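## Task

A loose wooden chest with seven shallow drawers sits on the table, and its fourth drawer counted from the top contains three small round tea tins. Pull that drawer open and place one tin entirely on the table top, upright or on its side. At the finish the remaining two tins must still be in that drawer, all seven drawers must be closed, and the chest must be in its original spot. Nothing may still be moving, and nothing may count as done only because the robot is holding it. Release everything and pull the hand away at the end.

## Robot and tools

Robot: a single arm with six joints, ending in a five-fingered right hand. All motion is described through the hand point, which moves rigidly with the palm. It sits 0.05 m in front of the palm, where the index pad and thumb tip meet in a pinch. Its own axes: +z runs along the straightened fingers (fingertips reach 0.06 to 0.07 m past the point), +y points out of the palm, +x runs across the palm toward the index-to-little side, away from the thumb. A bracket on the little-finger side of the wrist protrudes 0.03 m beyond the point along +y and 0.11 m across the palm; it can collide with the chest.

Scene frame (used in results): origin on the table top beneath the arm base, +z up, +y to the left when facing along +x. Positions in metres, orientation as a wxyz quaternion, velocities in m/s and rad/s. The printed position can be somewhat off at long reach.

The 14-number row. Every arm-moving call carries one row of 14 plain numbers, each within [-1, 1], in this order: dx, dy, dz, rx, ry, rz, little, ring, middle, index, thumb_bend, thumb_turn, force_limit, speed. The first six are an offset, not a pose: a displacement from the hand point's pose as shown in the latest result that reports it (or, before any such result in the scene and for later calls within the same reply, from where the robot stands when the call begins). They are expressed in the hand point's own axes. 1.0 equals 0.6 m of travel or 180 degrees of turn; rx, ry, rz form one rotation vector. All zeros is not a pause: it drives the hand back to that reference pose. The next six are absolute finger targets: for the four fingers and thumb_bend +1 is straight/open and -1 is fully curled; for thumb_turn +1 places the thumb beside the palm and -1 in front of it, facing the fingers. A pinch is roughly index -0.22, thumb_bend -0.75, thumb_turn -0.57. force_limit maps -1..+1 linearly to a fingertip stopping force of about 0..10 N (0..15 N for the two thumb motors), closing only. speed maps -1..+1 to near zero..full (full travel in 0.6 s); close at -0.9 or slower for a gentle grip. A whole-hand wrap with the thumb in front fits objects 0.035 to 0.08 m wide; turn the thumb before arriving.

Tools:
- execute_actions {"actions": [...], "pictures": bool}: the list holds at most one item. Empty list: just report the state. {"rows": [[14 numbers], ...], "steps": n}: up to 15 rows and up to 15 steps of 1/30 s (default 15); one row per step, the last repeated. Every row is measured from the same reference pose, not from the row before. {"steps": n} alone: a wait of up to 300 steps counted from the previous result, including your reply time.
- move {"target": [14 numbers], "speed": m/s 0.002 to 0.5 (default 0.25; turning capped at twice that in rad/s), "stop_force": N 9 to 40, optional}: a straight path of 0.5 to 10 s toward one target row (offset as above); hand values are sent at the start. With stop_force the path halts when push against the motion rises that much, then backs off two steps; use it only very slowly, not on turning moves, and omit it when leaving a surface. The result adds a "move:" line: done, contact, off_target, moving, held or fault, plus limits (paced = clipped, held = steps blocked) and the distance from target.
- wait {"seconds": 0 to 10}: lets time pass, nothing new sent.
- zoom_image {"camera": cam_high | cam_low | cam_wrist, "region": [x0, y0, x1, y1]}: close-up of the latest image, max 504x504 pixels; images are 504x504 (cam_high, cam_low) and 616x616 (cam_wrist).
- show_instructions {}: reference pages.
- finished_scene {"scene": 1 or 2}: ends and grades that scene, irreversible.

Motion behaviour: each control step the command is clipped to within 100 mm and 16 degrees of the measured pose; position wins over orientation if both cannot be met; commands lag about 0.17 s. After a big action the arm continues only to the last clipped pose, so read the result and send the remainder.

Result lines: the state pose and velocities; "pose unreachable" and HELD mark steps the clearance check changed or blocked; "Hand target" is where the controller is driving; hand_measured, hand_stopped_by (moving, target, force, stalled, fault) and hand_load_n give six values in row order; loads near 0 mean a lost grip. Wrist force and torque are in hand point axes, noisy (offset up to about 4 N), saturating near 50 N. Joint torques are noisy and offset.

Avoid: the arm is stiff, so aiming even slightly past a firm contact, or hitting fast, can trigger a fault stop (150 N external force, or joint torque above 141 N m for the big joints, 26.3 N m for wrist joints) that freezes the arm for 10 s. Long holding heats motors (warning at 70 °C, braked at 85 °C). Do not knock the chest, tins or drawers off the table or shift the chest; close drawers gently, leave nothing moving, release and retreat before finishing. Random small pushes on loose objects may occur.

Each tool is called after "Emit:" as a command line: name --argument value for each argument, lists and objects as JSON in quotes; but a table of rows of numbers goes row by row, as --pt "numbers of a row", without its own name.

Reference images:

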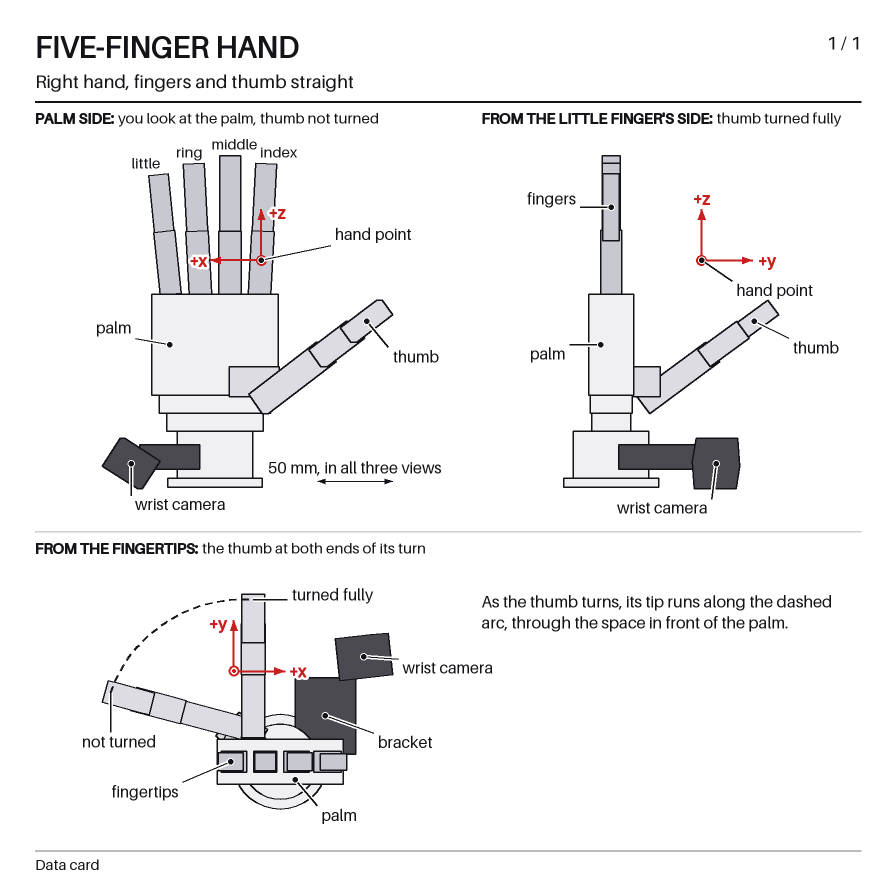

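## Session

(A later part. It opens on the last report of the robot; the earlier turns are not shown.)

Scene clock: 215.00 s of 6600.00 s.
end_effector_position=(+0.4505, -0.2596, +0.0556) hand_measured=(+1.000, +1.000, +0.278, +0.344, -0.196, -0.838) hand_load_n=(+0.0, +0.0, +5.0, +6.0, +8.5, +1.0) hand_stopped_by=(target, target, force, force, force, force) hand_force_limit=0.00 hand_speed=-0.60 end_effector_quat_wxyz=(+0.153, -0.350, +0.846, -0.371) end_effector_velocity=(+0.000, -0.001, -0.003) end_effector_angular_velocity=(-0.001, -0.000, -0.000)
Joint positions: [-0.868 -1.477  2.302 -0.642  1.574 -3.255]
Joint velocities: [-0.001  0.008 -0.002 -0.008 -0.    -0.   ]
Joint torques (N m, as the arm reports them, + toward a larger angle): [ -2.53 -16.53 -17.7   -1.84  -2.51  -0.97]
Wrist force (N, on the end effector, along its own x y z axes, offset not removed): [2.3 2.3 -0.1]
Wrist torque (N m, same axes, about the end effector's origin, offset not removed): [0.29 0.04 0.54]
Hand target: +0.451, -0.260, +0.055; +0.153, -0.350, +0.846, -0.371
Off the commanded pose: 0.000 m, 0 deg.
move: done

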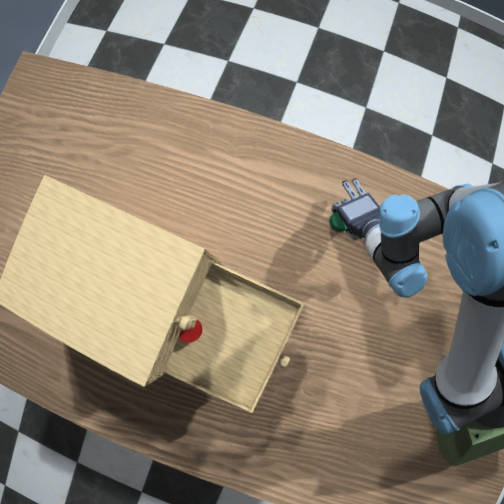

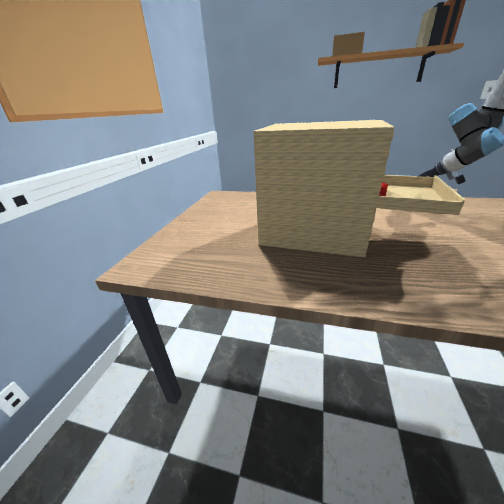

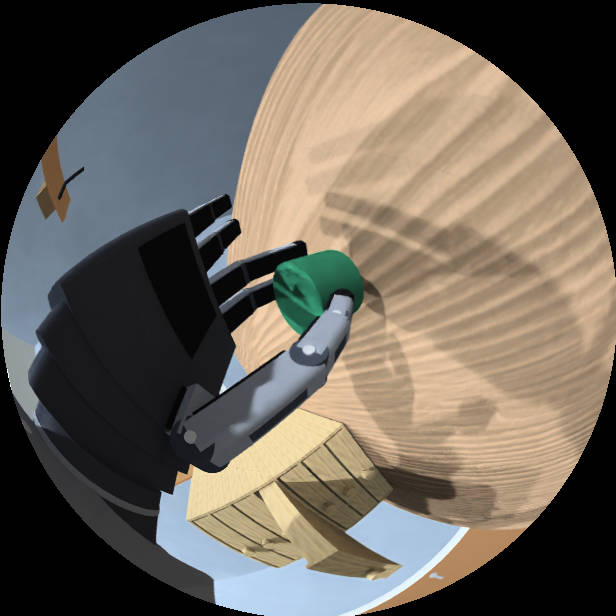

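Emit:
move --target '[0,0.0368,0.0338,0,0,0,1,1,0.0,0.0,-0.5,-0.85,0.0,-0.6]' --speed 0.008 --stop_force 9

Scene clock: 219.77 s of 6600.00 s.
end_effector_position=(+0.4505, -0.2597, +0.0275) hand_measured=(+1.000, +1.000, +0.276, +0.344, -0.196, -0.838) hand_load_n=(+0.0, +0.0, +0.0, +6.5, +6.5, -0.5) hand_stopped_by=(target, target, force, force, force, force) hand_force_limit=0.00 hand_speed=-0.60 end_effector_quat_wxyz=(+0.153, -0.350, +0.846, -0.371) end_effector_velocity=(-0.001, -0.000, +0.001) end_effector_angular_velocity=(+0.001, +0.002, -0.001)
Joint positions: [-0.876 -1.391  2.29  -0.715  1.566 -3.257]
Joint velocities: [-0.001 -0.005  0.     0.008 -0.     0.   ]
Joint torques (N m, as the arm reports them, + toward a larger angle): [  3.39 -35.22  16.04   4.42   0.99  -1.66]
Wrist force (N, on the end effector, along its own x y z axes, offset not removed): [0.7 -12.8 -14.1]
Wrist torque (N m, same axes, about the end effector's origin, offset not removed): [0.64 0.58 0.00]
Hand target: +0.450, -0.260, +0.028; +0.153, -0.350, +0.846, -0.371
Off the commanded pose: 0.002 m, 0 deg.
move: contact

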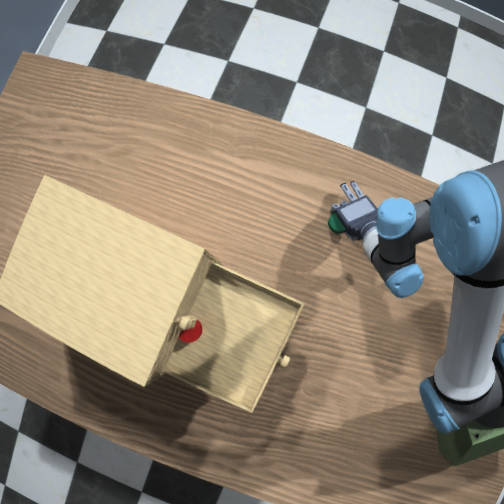

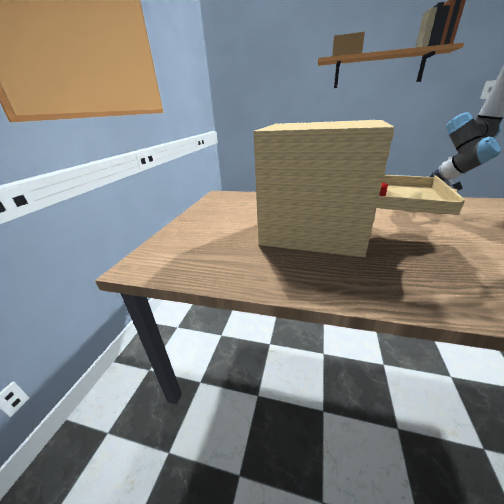

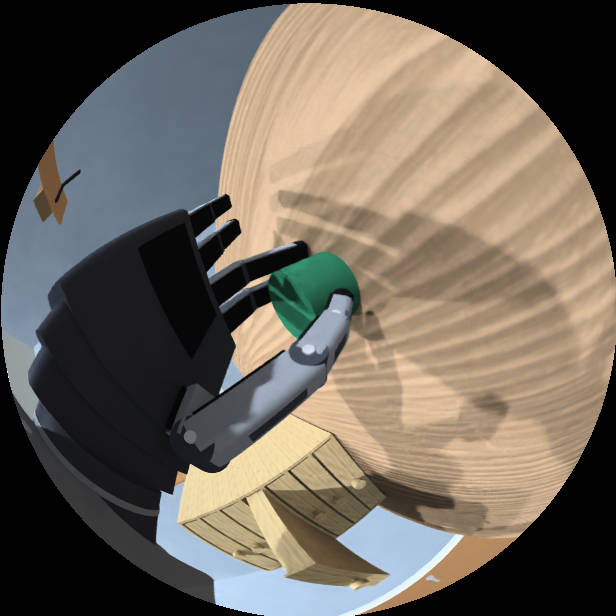

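Emit:
execute_actions --actions '[{"rows":[[0,-0.0025,-0.0022,0,0,0,1,1,0.65,0.65,0.1,-0.85,0.0,-0.2]],"steps":15}]' --pictures false

Emit:
move --target '[0,-0.147,-0.135,0,0,0,1,1,0.65,0.65,0.1,-0.85,0.0,1]' --speed 0.15

Scene clock: 221.37 s of 6600.00 s.
end_effector_position=(+0.4505, -0.2597, +0.0294) hand_measured=(+1.000, +1.000, +0.650, +0.650, +0.100, -0.838) hand_load_n=(+0.0, +0.0, +0.0, +0.0, +0.0, +0.0) hand_stopped_by=(target, target, target, target, moving, force) hand_force_limit=0.00 hand_speed=-0.20 end_effector_quat_wxyz=(+0.153, -0.350, +0.846, -0.371) end_effector_velocity=(-0.000, +0.000, +0.000) end_effector_angular_velocity=(+0.000, +0.001, +0.001)
Joint positions: [-0.875 -1.397  2.291 -0.71   1.567 -3.257]
Joint velocities: [ 0.    -0.001  0.001  0.001 -0.    -0.001]
Joint torques (N m, as the arm reports them, + toward a larger angle): [ 22.88 -40.64  13.1    2.58   2.3    1.78]
Wrist force (N, on the end effector, along its own x y z axes, offset not removed): [1.3 1.4 2.8]
Wrist torque (N m, same axes, about the end effector's origin, offset not removed): [0.02 0.12 0.30]
Hand target: +0.451, -0.260, +0.029; +0.153, -0.350, +0.846, -0.371
Off the commanded pose: 0.000 m, 0 deg.
Steps of this call (steps 1 to 33: nothing new was sent; steps 34 to 48: all 15 steps of this action). Readings (end_effector_position | what the end effector reports):
34: (+0.4504, -0.2596, +0.0279) | hand_measured=(+1.000, +1.000, +0.276, +0.344, -0.196, -0.838) hand_load_n=(+0.0, +0.0, +1.5, +7.0, +6.0, -0.5) hand_stopped_by=(target, target, moving, moving, moving, force) hand_force_limit=0.00 hand_speed=-0.20
35: (+0.4504, -0.2596, +0.0281) | hand_measured=(+1.000, +1.000, +0.276, +0.344, -0.196, -0.838) hand_load_n=(+0.0, +0.0, +1.5, +7.0, +6.0, -0.5) hand_stopped_by=(target, target, moving, moving, moving, force) hand_force_limit=0.00 hand_speed=-0.20
37: (+0.4505, -0.2597, +0.0287) | hand_measured=(+1.000, +1.000, +0.316, +0.384, -0.176, -0.838) hand_load_n=(+0.0, +0.0, +0.0, +0.0, +0.0, +0.0) hand_stopped_by=(target, target, moving, moving, moving, force) hand_force_limit=0.00 hand_speed=-0.20
41: (+0.4505, -0.2597, +0.0292) | hand_measured=(+1.000, +1.000, +0.494, +0.560, -0.064, -0.838) hand_load_n=(+0.0, +0.0, +0.0, +0.0, +0.0, +0.0) hand_stopped_by=(target, target, moving, moving, moving, force) hand_force_limit=0.00 hand_speed=-0.20
48: the state above

Scene clock: 222.97 s of 6600.00 s.
end_effector_position=(+0.4507, -0.2597, +0.1489) hand_measured=(+1.000, +1.000, +0.650, +0.650, +0.100, -0.838) hand_load_n=(+0.0, +0.0, +0.0, +0.0, +0.0, +0.0) hand_stopped_by=(target, target, target, target, target, force) hand_force_limit=0.00 hand_speed=1.00 end_effector_quat_wxyz=(+0.153, -0.350, +0.846, -0.371) end_effector_velocity=(+0.000, +0.000, +0.003) end_effector_angular_velocity=(+0.001, -0.000, +0.001)
Joint positions: [-0.835 -1.744  2.294 -0.367  1.607 -3.249]
Joint velocities: [ 0.002 -0.007 -0.001  0.009  0.    -0.   ]
Joint torques (N m, as the arm reports them, + toward a larger angle): [ 22.11 -35.43 -23.29   2.62   2.4    1.72]
Wrist force (N, on the end effector, along its own x y z axes, offset not removed): [1.8 2.2 -0.1]
Wrist torque (N m, same axes, about the end effector's origin, offset not removed): [0.43 -0.04 0.37]
Hand target: +0.451, -0.260, +0.149; +0.153, -0.350, +0.846, -0.371
Off the commanded pose: 0.000 m, 0 deg.
move: done

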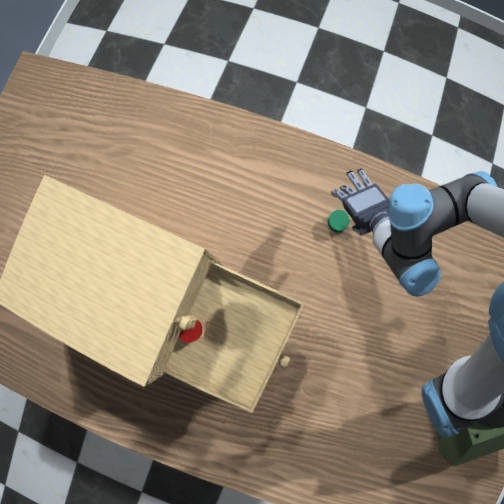

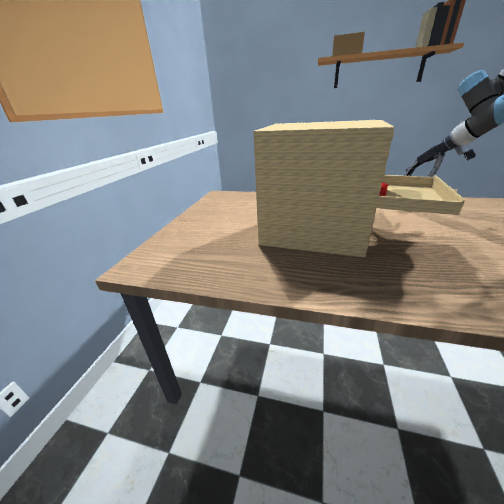

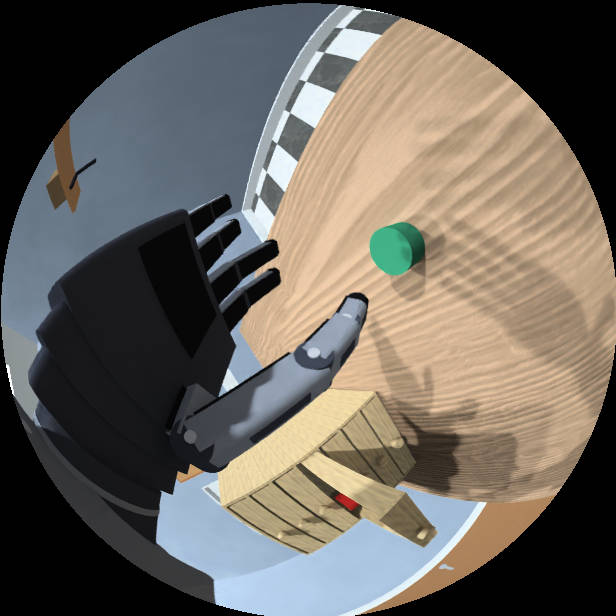

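Emit:
move --target '[-0.321,0.327,-0.4755,-0.0391,-0.1522,-0.159,-1,1,-1,1,1,1,0.0,1]' --speed 0.2

Scene clock: 235.00 s of 6600.00 s.
end_effector_position=(+0.3452, +0.1185, +0.1978) hand_measured=(-1.000, +1.000, -1.000, +1.000, +1.000, +1.000) hand_load_n=(+0.0, +0.0, +0.0, +0.0, +0.0, +0.0) hand_stopped_by=(target, target, target, target, target, target) hand_force_limit=0.00 hand_speed=1.00 end_effector_quat_wxyz=(+0.230, -0.632, +0.695, -0.253) end_effector_velocity=(+0.000, +0.003, +0.000) end_effector_angular_velocity=(-0.001, +0.002, +0.002)
Joint positions: [ 0.249 -1.466  2.432 -0.417  2.178 -3.292]
Joint velocities: [ 0.011  0.009 -0.007  0.004  0.01   0.006]
Joint torques (N m, as the arm reports them, + toward a larger angle): [ 23.98  -5.62 -21.75   2.65   2.24   1.89]
Wrist force (N, on the end effector, along its own x y z axes, offset not removed): [1.6 2.5 1.1]
Wrist torque (N m, same axes, about the end effector's origin, offset not removed): [0.20 0.01 0.39]
Hand target: +0.345, +0.119, +0.198; +0.230, -0.632, +0.695, -0.253
Off the commanded pose: 0.000 m, 0 deg.
After step 90, 6.43 s passed at rest.
move: done

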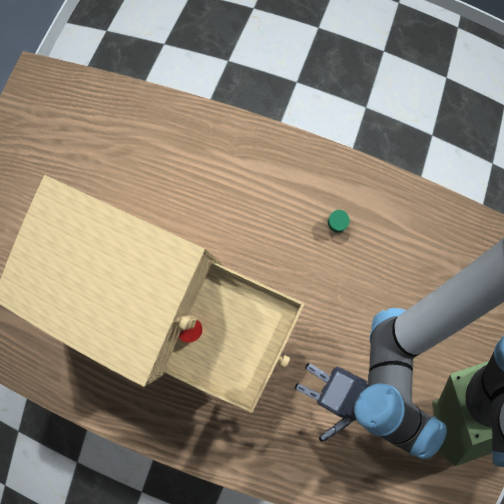

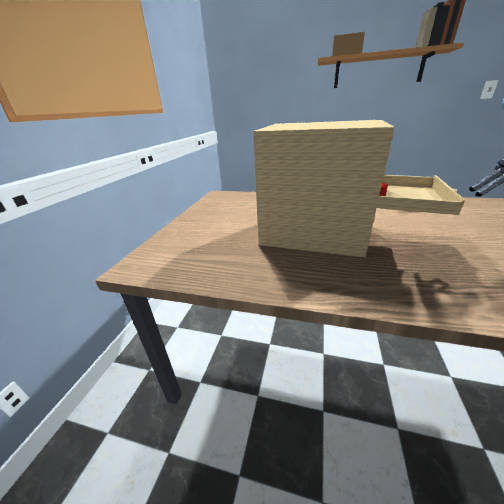

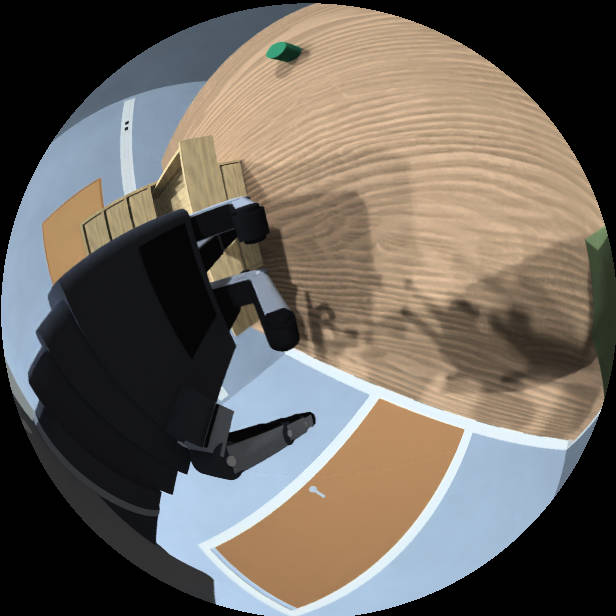

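Emit:
move --target '[0.03,-0.0255,0.0214,0,0,0,-1,1,-1,1,1,1,0.0,1]' --speed 0.06

Emit:
zoom_image --camera "cam_high" --region '[250, 320, 350, 420]'

Emit:
zoom_image --camera "cam_low" --region '[400, 140, 504, 240]'

Scene clock: 237.93 s of 6600.00 s.
end_effector_position=(+0.3632, +0.0989, +0.1978) hand_measured=(-1.000, +1.000, -1.000, +1.000, +1.000, +1.000) hand_load_n=(+0.0, +0.0, +0.0, +0.0, +0.0, +0.0) hand_stopped_by=(target, target, target, target, target, target) hand_force_limit=0.00 hand_speed=1.00 end_effector_quat_wxyz=(+0.230, -0.632, +0.695, -0.253) end_effector_velocity=(+0.001, -0.002, -0.000) end_effector_angular_velocity=(+0.001, +0.001, -0.000)
Joint positions: [ 0.16  -1.517  2.424 -0.386  2.101 -3.346]
Joint velocities: [-0.012 -0.005  0.     0.004 -0.01  -0.005]
Joint torques (N m, as the arm reports them, + toward a larger angle): [ -1.25 -28.93 -21.07   2.78  -2.95  -1.59]
Wrist force (N, on the end effector, along its own x y z axes, offset not removed): [-1.2 2.4 2.2]
Wrist torque (N m, same axes, about the end effector's origin, offset not removed): [0.32 0.54 0.27]
Hand target: +0.363, +0.099, +0.198; +0.230, -0.632, +0.695, -0.253
Off the commanded pose: 0.000 m, 0 deg.
move: done

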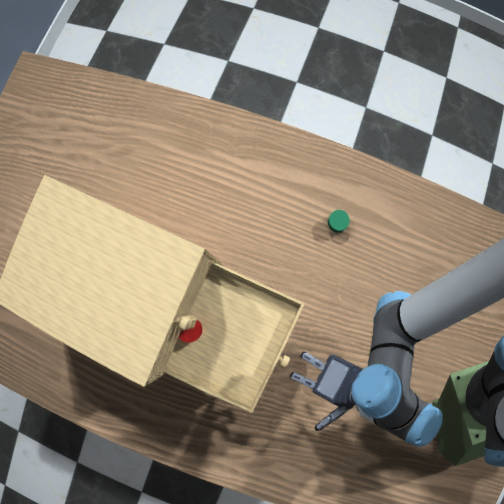

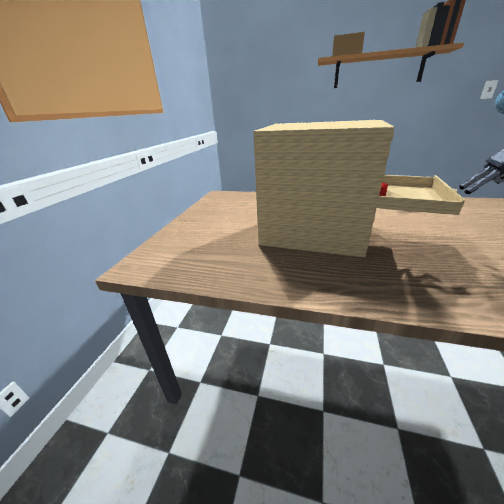

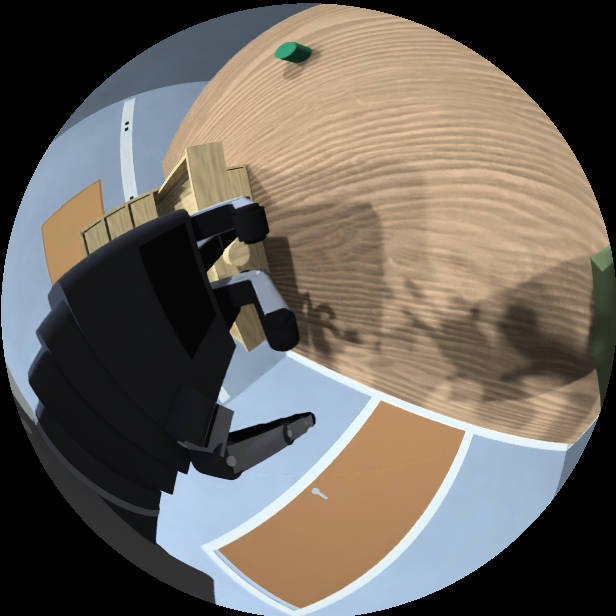

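Region (250, 320, 350, 420) of cam_high's 504x504 image, scaled by 5.040, with more detail than that image has.

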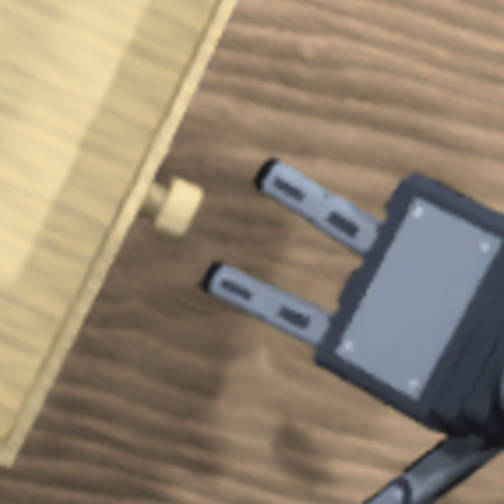

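Region (400, 140, 504, 240) of cam_low's 504x504 image, scaled by 4.846, with more detail than that image has; it fills the top 485 rows of this view, and the rest is white.

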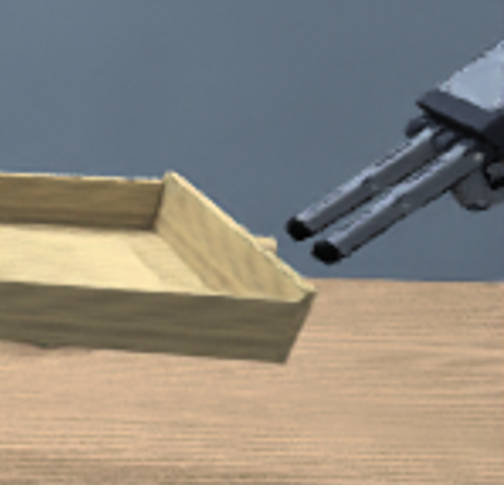

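Emit:
move --target '[-0.005,-0.04,0.051,0,0,0,-1,1,-1,1,1,1,0.0,1]' --speed 0.04

Emit:
zoom_image --camera "cam_high" --region '[250, 320, 350, 420]'

Emit:
zoom_image --camera "cam_low" --region '[400, 140, 504, 240]'

Scene clock: 241.57 s of 6600.00 s.
end_effector_position=(+0.4010, +0.0983, +0.1899) hand_measured=(-1.000, +1.000, -1.000, +1.000, +1.000, +1.000) hand_load_n=(+0.0, +0.0, +0.0, +0.0, +0.0, +0.0) hand_stopped_by=(target, target, target, target, target, target) hand_force_limit=0.00 hand_speed=1.00 end_effector_quat_wxyz=(+0.230, -0.632, +0.695, -0.253) end_effector_velocity=(+0.003, -0.000, -0.001) end_effector_angular_velocity=(+0.000, +0.000, -0.001)
Joint positions: [ 0.125 -1.462  2.34  -0.367  2.071 -3.366]
Joint velocities: [-0.003  0.004 -0.006  0.002 -0.002 -0.001]
Joint torques (N m, as the arm reports them, + toward a larger angle): [ -0.96  -7.97 -20.69   2.69  -2.94  -1.87]
Wrist force (N, on the end effector, along its own x y z axes, offset not removed): [-1.8 2.7 -0.2]
Wrist torque (N m, same axes, about the end effector's origin, offset not removed): [0.44 0.55 0.24]
Hand target: +0.401, +0.098, +0.190; +0.230, -0.632, +0.695, -0.253
Off the commanded pose: 0.000 m, 0 deg.
move: done

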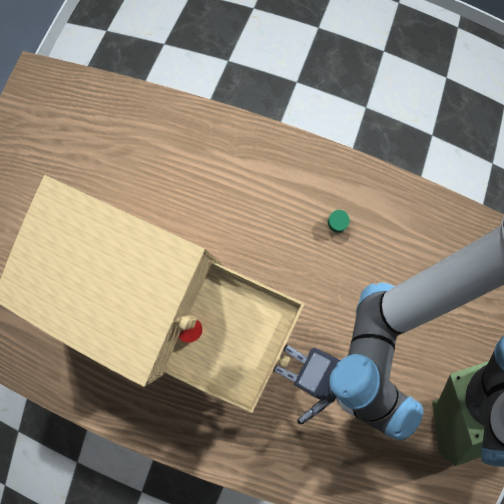

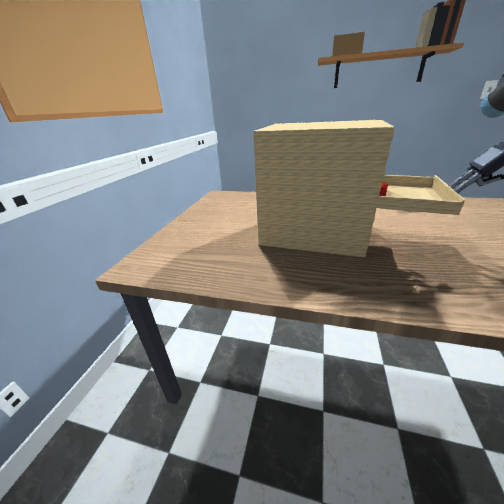

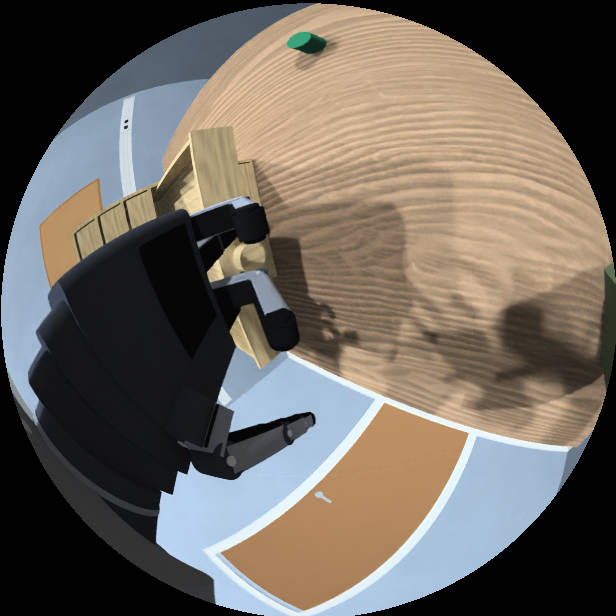

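Region (250, 320, 350, 420) of cam_high's 504x504 image, scaled by 5.040, with more detail than that image has.

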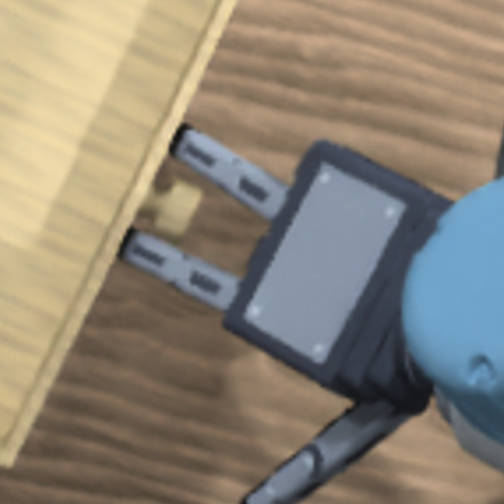

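Region (400, 140, 504, 240) of cam_low's 504x504 image, scaled by 4.846, with more detail than that image has; it fills the top 485 rows of this view, and the rest is white.

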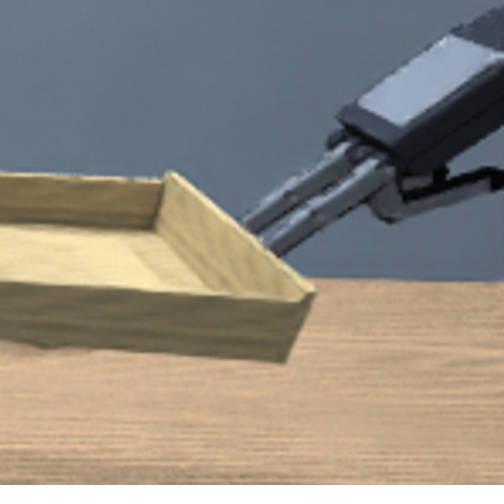

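Emit:
move --target '[0,-0.2383,0.1958,0,0,0,-1,1,-1,1,1,1,0.0,1]' --speed 0.04 --stop_force 10

Emit:
zoom_image --camera "cam_high" --region '[140, 240, 270, 390]'

Scene clock: 244.23 s of 6600.00 s.
end_effector_position=(+0.4219, +0.0962, +0.1900) hand_measured=(-1.000, +1.000, -1.000, +1.000, +1.000, +1.000) hand_load_n=(+0.0, +0.0, +0.0, +0.0, +0.0, +0.0) hand_stopped_by=(target, target, target, target, target, target) hand_force_limit=0.00 hand_speed=1.00 end_effector_quat_wxyz=(+0.230, -0.632, +0.696, -0.253) end_effector_velocity=(-0.001, +0.001, +0.001) end_effector_angular_velocity=(+0.001, -0.002, +0.001)
Joint positions: [ 0.113 -1.444  2.289 -0.338  2.06  -3.373]
Joint velocities: [ 0.003 -0.003  0.003 -0.002  0.001  0.001]
Joint torques (N m, as the arm reports them, + toward a larger angle): [ 24.79 -31.89   5.39  -1.81   2.11   1.76]
Wrist force (N, on the end effector, along its own x y z axes, offset not removed): [2.5 -0.8 -0.1]
Wrist torque (N m, same axes, about the end effector's origin, offset not removed): [0.09 -0.05 0.45]
Hand target: +0.422, +0.096, +0.190; +0.230, -0.632, +0.695, -0.253
Off the commanded pose: 0.164 m, 0 deg.
move: contact

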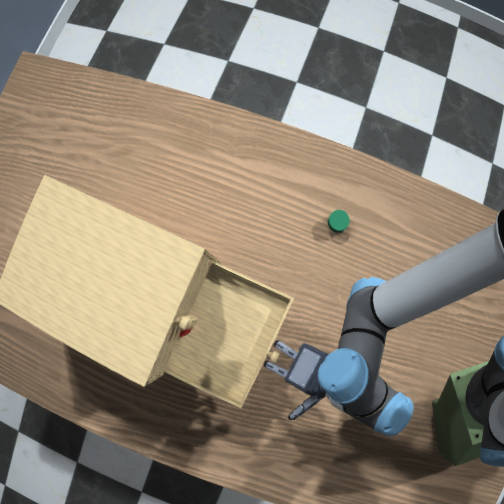

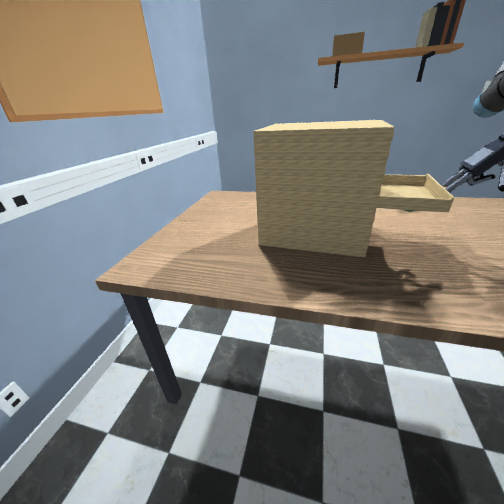

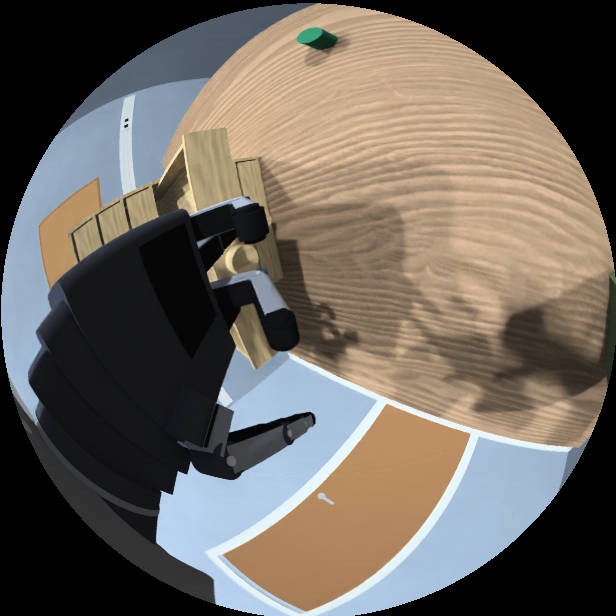

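Region (140, 240, 270, 390) of cam_high's 504x504 image, scaled by 3.360, with more detail than that image has; it fills the left 437 columns of this view, and the rest is white.

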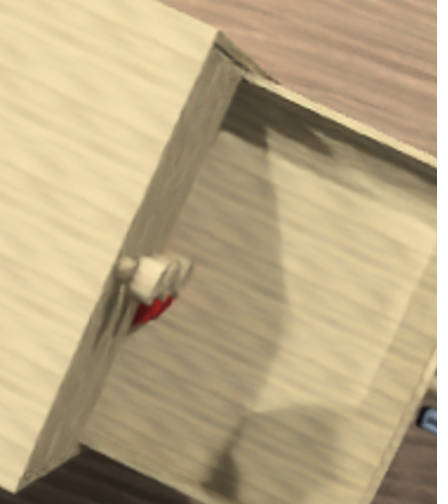

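Emit:
move --target '[0,-0.206,0.168,0,0,0,-1,1,-1,1,1,1,0.0,1]' --speed 0.025 --stop_force 14

Emit:
zoom_image --camera "cam_high" --region '[140, 240, 270, 390]'

Scene clock: 252.13 s of 6600.00 s.
end_effector_position=(+0.5804, +0.0809, +0.1924) hand_measured=(-1.000, +1.000, -1.000, +1.000, +1.000, +1.000) hand_load_n=(+0.0, +0.0, +0.0, -7.0, +0.0, +0.0) hand_stopped_by=(target, target, target, target, target, target) hand_force_limit=0.00 hand_speed=1.00 end_effector_quat_wxyz=(+0.230, -0.632, +0.695, -0.253) end_effector_velocity=(+0.002, +0.000, +0.000) end_effector_angular_velocity=(+0.000, -0.000, +0.001)
Joint positions: [ 0.058 -1.261  1.858 -0.103  2.012 -3.402]
Joint velocities: [ 0.     0.003 -0.007  0.004 -0.    -0.   ]
Joint torques (N m, as the arm reports them, + toward a larger angle): [ -2.77 -25.07 -34.09  -0.41   0.83  -1.62]
Wrist force (N, on the end effector, along its own x y z axes, offset not removed): [-14.9 8.2 -1.9]
Wrist torque (N m, same axes, about the end effector's origin, offset not removed): [-0.10 -0.54 -0.68]
Hand target: +0.581, +0.081, +0.192; +0.230, -0.632, +0.696, -0.253
Off the commanded pose: 0.000 m, 0 deg.
move: done

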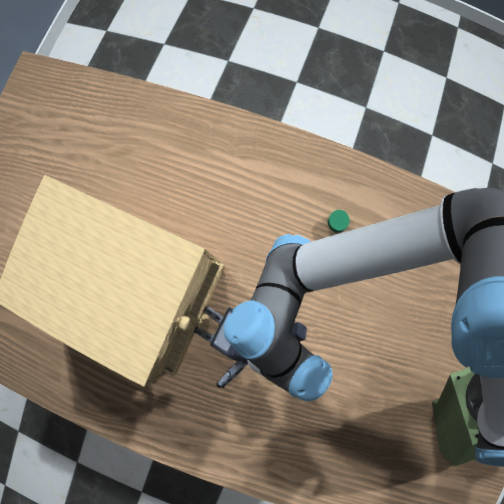

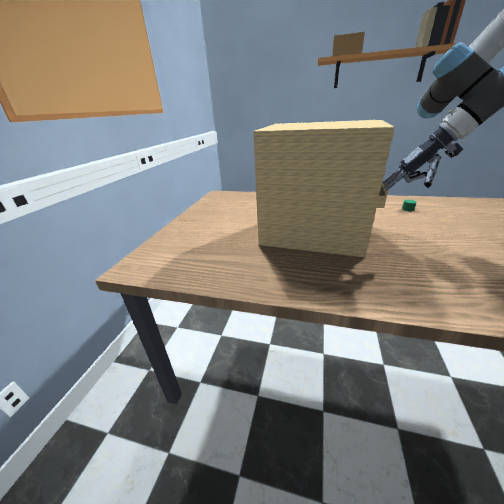

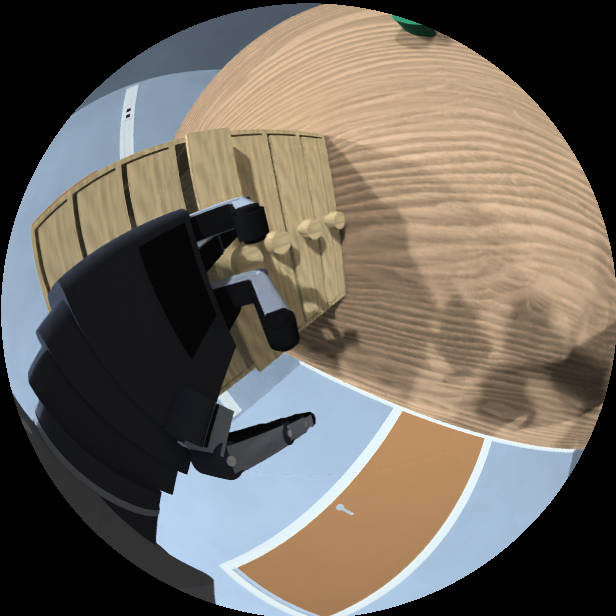

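Region (140, 240, 270, 390) of cam_high's 504x504 image, scaled by 3.360, with more detail than that image has; it fills the left 437 columns of this view, and the rest is white.

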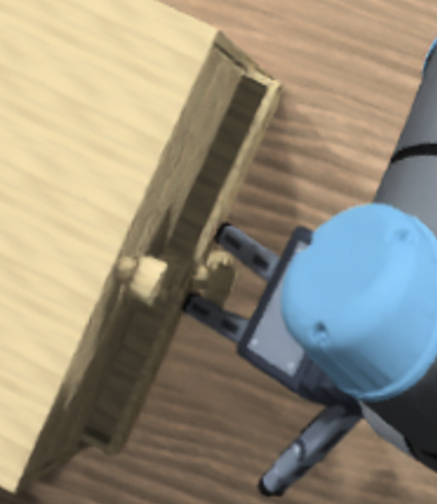

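Emit:
move --target '[-0.004,0,0,0,0,0,-1,1,-1,1,1,1,0.0,1]' --speed 0.01

Emit:
move --target '[-0.002,-0.0345,0.029,0,0,0,-1,1,-1,1,1,1,0.0,1]' --speed 0.008 --stop_force 10

Emit:
zoom_image --camera "cam_high" --region '[140, 240, 270, 390]'

Emit:
zoom_image --camera "cam_wrist" --region '[100, 100, 360, 360]'

Scene clock: 254.67 s of 6600.00 s.
end_effector_position=(+0.5806, +0.0831, +0.1924) hand_measured=(-1.000, +1.000, -1.000, +1.000, +1.000, +1.000) hand_load_n=(+0.0, +0.0, +0.0, -0.5, +0.0, +0.0) hand_stopped_by=(target, target, target, target, target, target) hand_force_limit=0.00 hand_speed=1.00 end_effector_quat_wxyz=(+0.230, -0.632, +0.696, -0.253) end_effector_velocity=(+0.001, +0.001, +0.001) end_effector_angular_velocity=(+0.000, -0.002, -0.001)
Joint positions: [ 0.063 -1.257  1.855 -0.103  2.017 -3.399]
Joint velocities: [ 0.002  0.002 -0.003 -0.     0.002  0.002]
Joint torques (N m, as the arm reports them, + toward a larger angle): [ 31.19 -17.62 -26.8   -1.75   2.23   1.77]
Wrist force (N, on the end effector, along its own x y z axes, offset not removed): [0.5 1.9 1.1]
Wrist torque (N m, same axes, about the end effector's origin, offset not removed): [0.35 0.25 0.24]
Hand target: +0.581, +0.083, +0.192; +0.230, -0.632, +0.695, -0.253
Off the commanded pose: 0.000 m, 0 deg.
move: done

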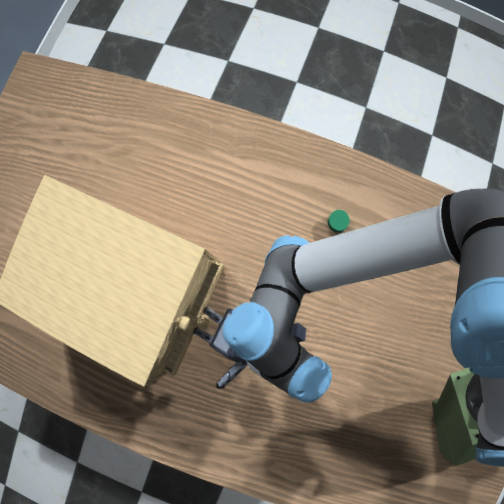

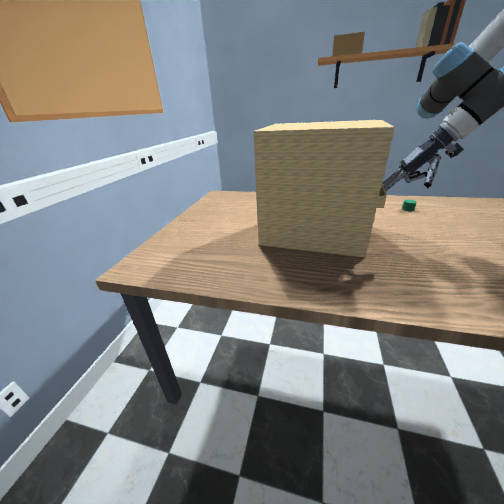

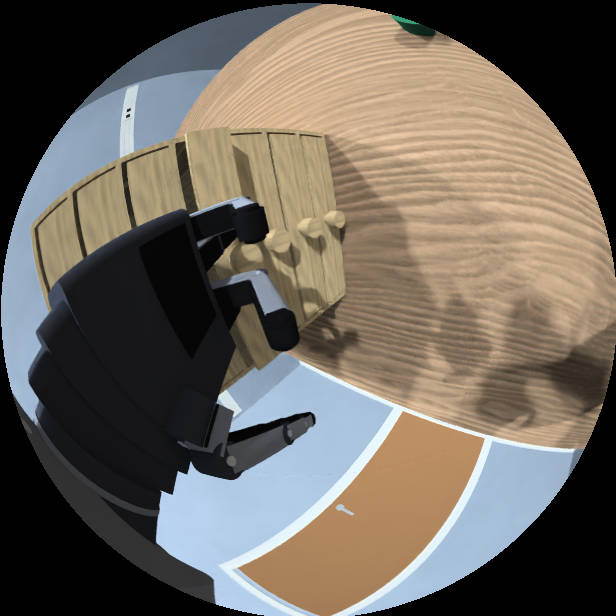

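Scene clock: 257.87 s of 6600.00 s.
end_effector_position=(+0.6030, +0.0820, +0.1923) hand_measured=(-1.000, +1.000, -1.000, +1.000, +1.000, +1.000) hand_load_n=(+0.0, +0.0, +0.0, -3.5, +0.0, +0.0) hand_stopped_by=(target, target, target, target, target, target) hand_force_limit=0.00 hand_speed=1.00 end_effector_quat_wxyz=(+0.230, -0.632, +0.695, -0.253) end_effector_velocity=(-0.003, +0.000, -0.001) end_effector_angular_velocity=(-0.001, +0.000, +0.001)
Joint positions: [ 0.059 -1.224  1.787 -0.068  2.014 -3.401]
Joint velocities: [ 0.    -0.003  0.01  -0.006  0.    -0.001]
Joint torques (N m, as the arm reports them, + toward a larger angle): [  5.67 -41.41  -2.37  -4.94  -2.48  -0.66]
Wrist force (N, on the end effector, along its own x y z axes, offset not removed): [5.1 3.3 -22.7]
Wrist torque (N m, same axes, about the end effector's origin, offset not removed): [0.91 0.15 0.51]
Hand target: +0.603, +0.082, +0.192; +0.230, -0.632, +0.695, -0.253
Off the commanded pose: 0.005 m, 0 deg.
move: contact

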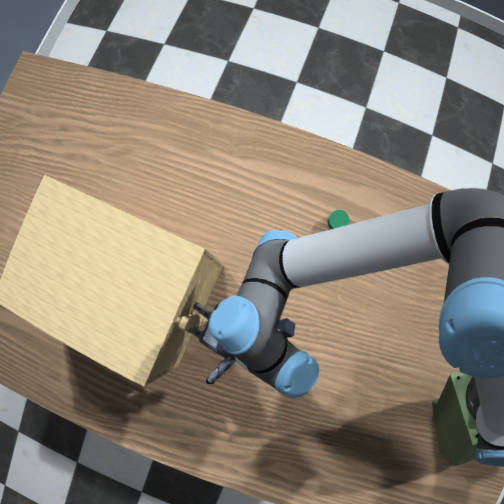

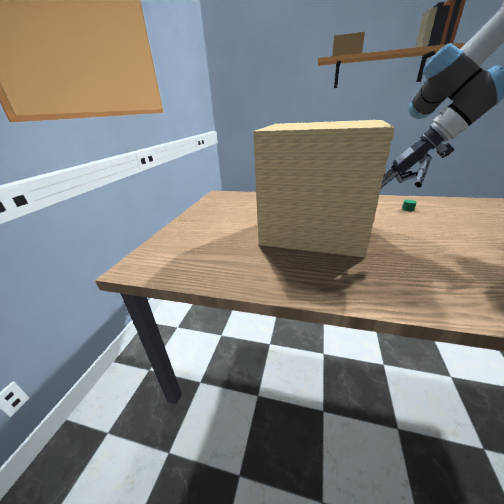

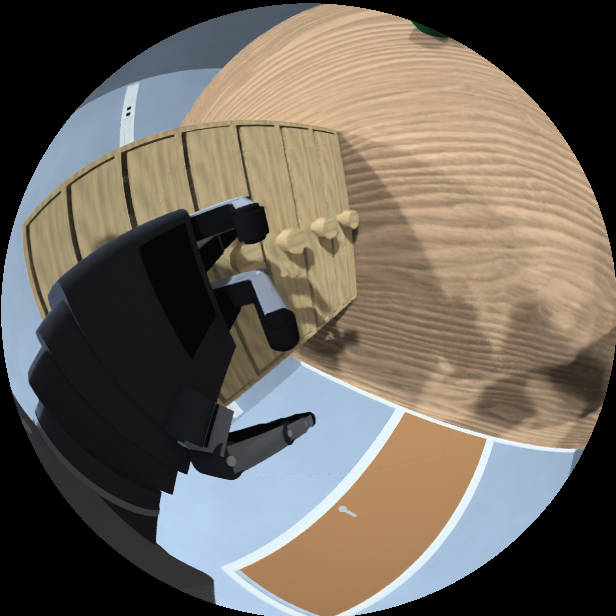

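Region (140, 240, 270, 390) of cam_high's 504x504 image, scaled by 3.360, with more detail than that image has; it fills the left 437 columns of this view, and the rest is white.

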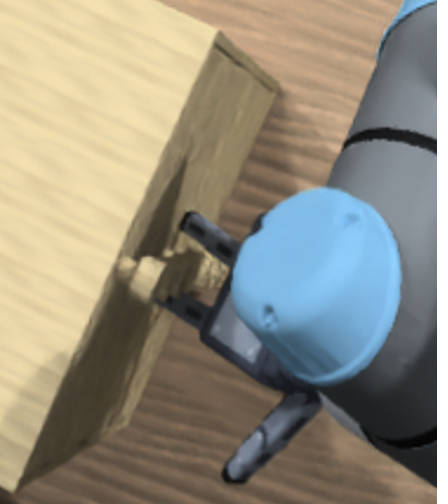

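Region (100, 100, 360, 360) of cam_wrist's 616x616 image, scaled by 1.938, with more detail than that image has.

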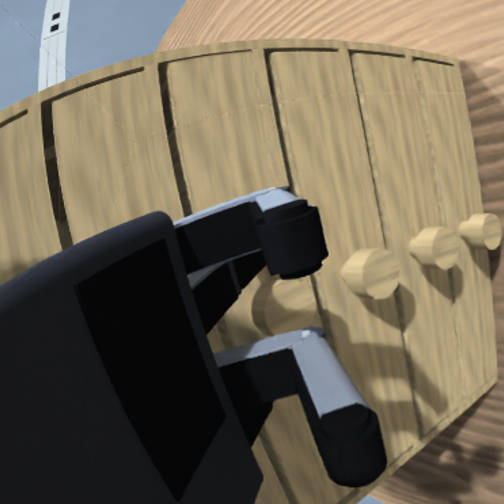

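Emit:
move --target '[0,0.19,-0.16,0,0,0,-1,1,-1,1,1,1,0.0,1]' --speed 0.15

Emit:
zoom_image --camera "cam_wrist" --region '[80, 60, 340, 320]'

Emit:
zoom_image --camera "cam_high" --region '[140, 240, 270, 390]'

Scene clock: 261.37 s of 6600.00 s.
end_effector_position=(+0.4550, +0.0963, +0.1924) hand_measured=(-1.000, +1.000, -1.000, +1.000, +1.000, +1.000) hand_load_n=(+0.0, +0.0, +0.0, +0.0, +0.0, +0.0) hand_stopped_by=(target, target, target, target, target, target) hand_force_limit=0.00 hand_speed=1.00 end_effector_quat_wxyz=(+0.230, -0.632, +0.695, -0.253) end_effector_velocity=(-0.003, -0.000, -0.000) end_effector_angular_velocity=(-0.001, -0.000, -0.000)
Joint positions: [ 0.11  -1.407  2.199 -0.285  2.058 -3.374]
Joint velocities: [ 0.001 -0.003  0.008 -0.004  0.001  0.   ]
Joint torques (N m, as the arm reports them, + toward a larger angle): [ 25.65 -34.47   4.62  -1.95   2.16   1.76]
Wrist force (N, on the end effector, along its own x y z axes, offset not removed): [1.9 0.6 1.4]
Wrist torque (N m, same axes, about the end effector's origin, offset not removed): [0.04 -0.08 0.47]
Hand target: +0.455, +0.096, +0.192; +0.230, -0.632, +0.695, -0.253
Off the commanded pose: 0.000 m, 0 deg.
move: done

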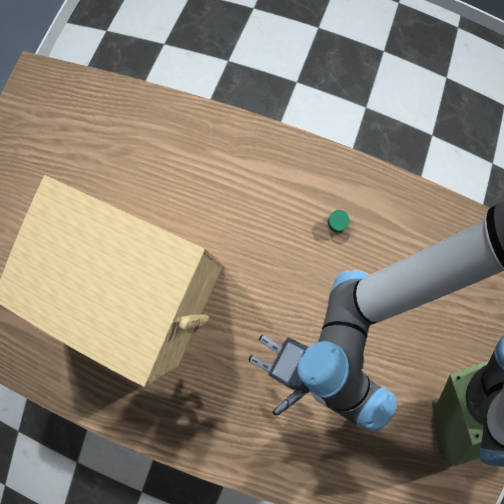

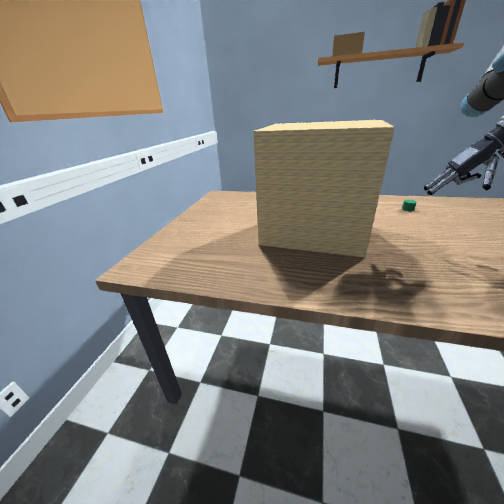

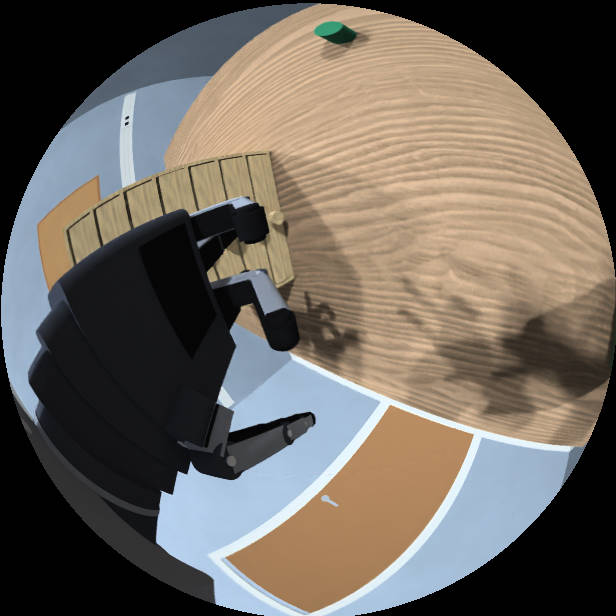

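Region (80, 60, 340, 320) of cam_wrist's 616x616 image, scaled by 1.938, with more detail than that image has.

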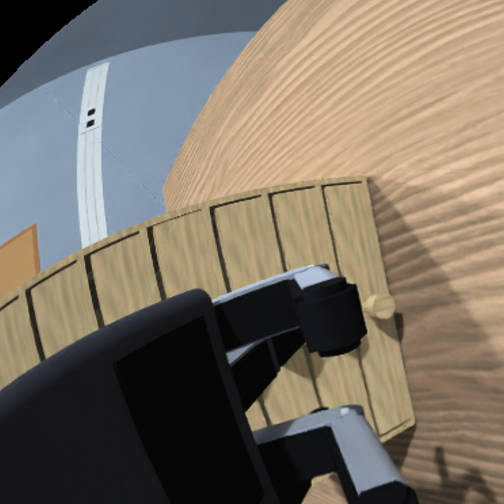

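Region (140, 240, 270, 390) of cam_high's 504x504 image, scaled by 3.360, with more detail than that image has; it fills the left 437 columns of this view, and the rest is white.

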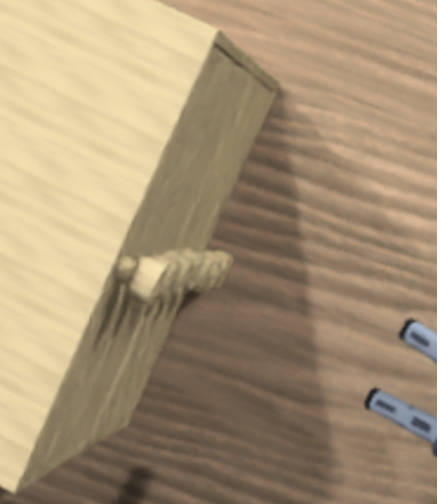

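Emit:
finished_scene --scene 1

The scene is finished: the task was done.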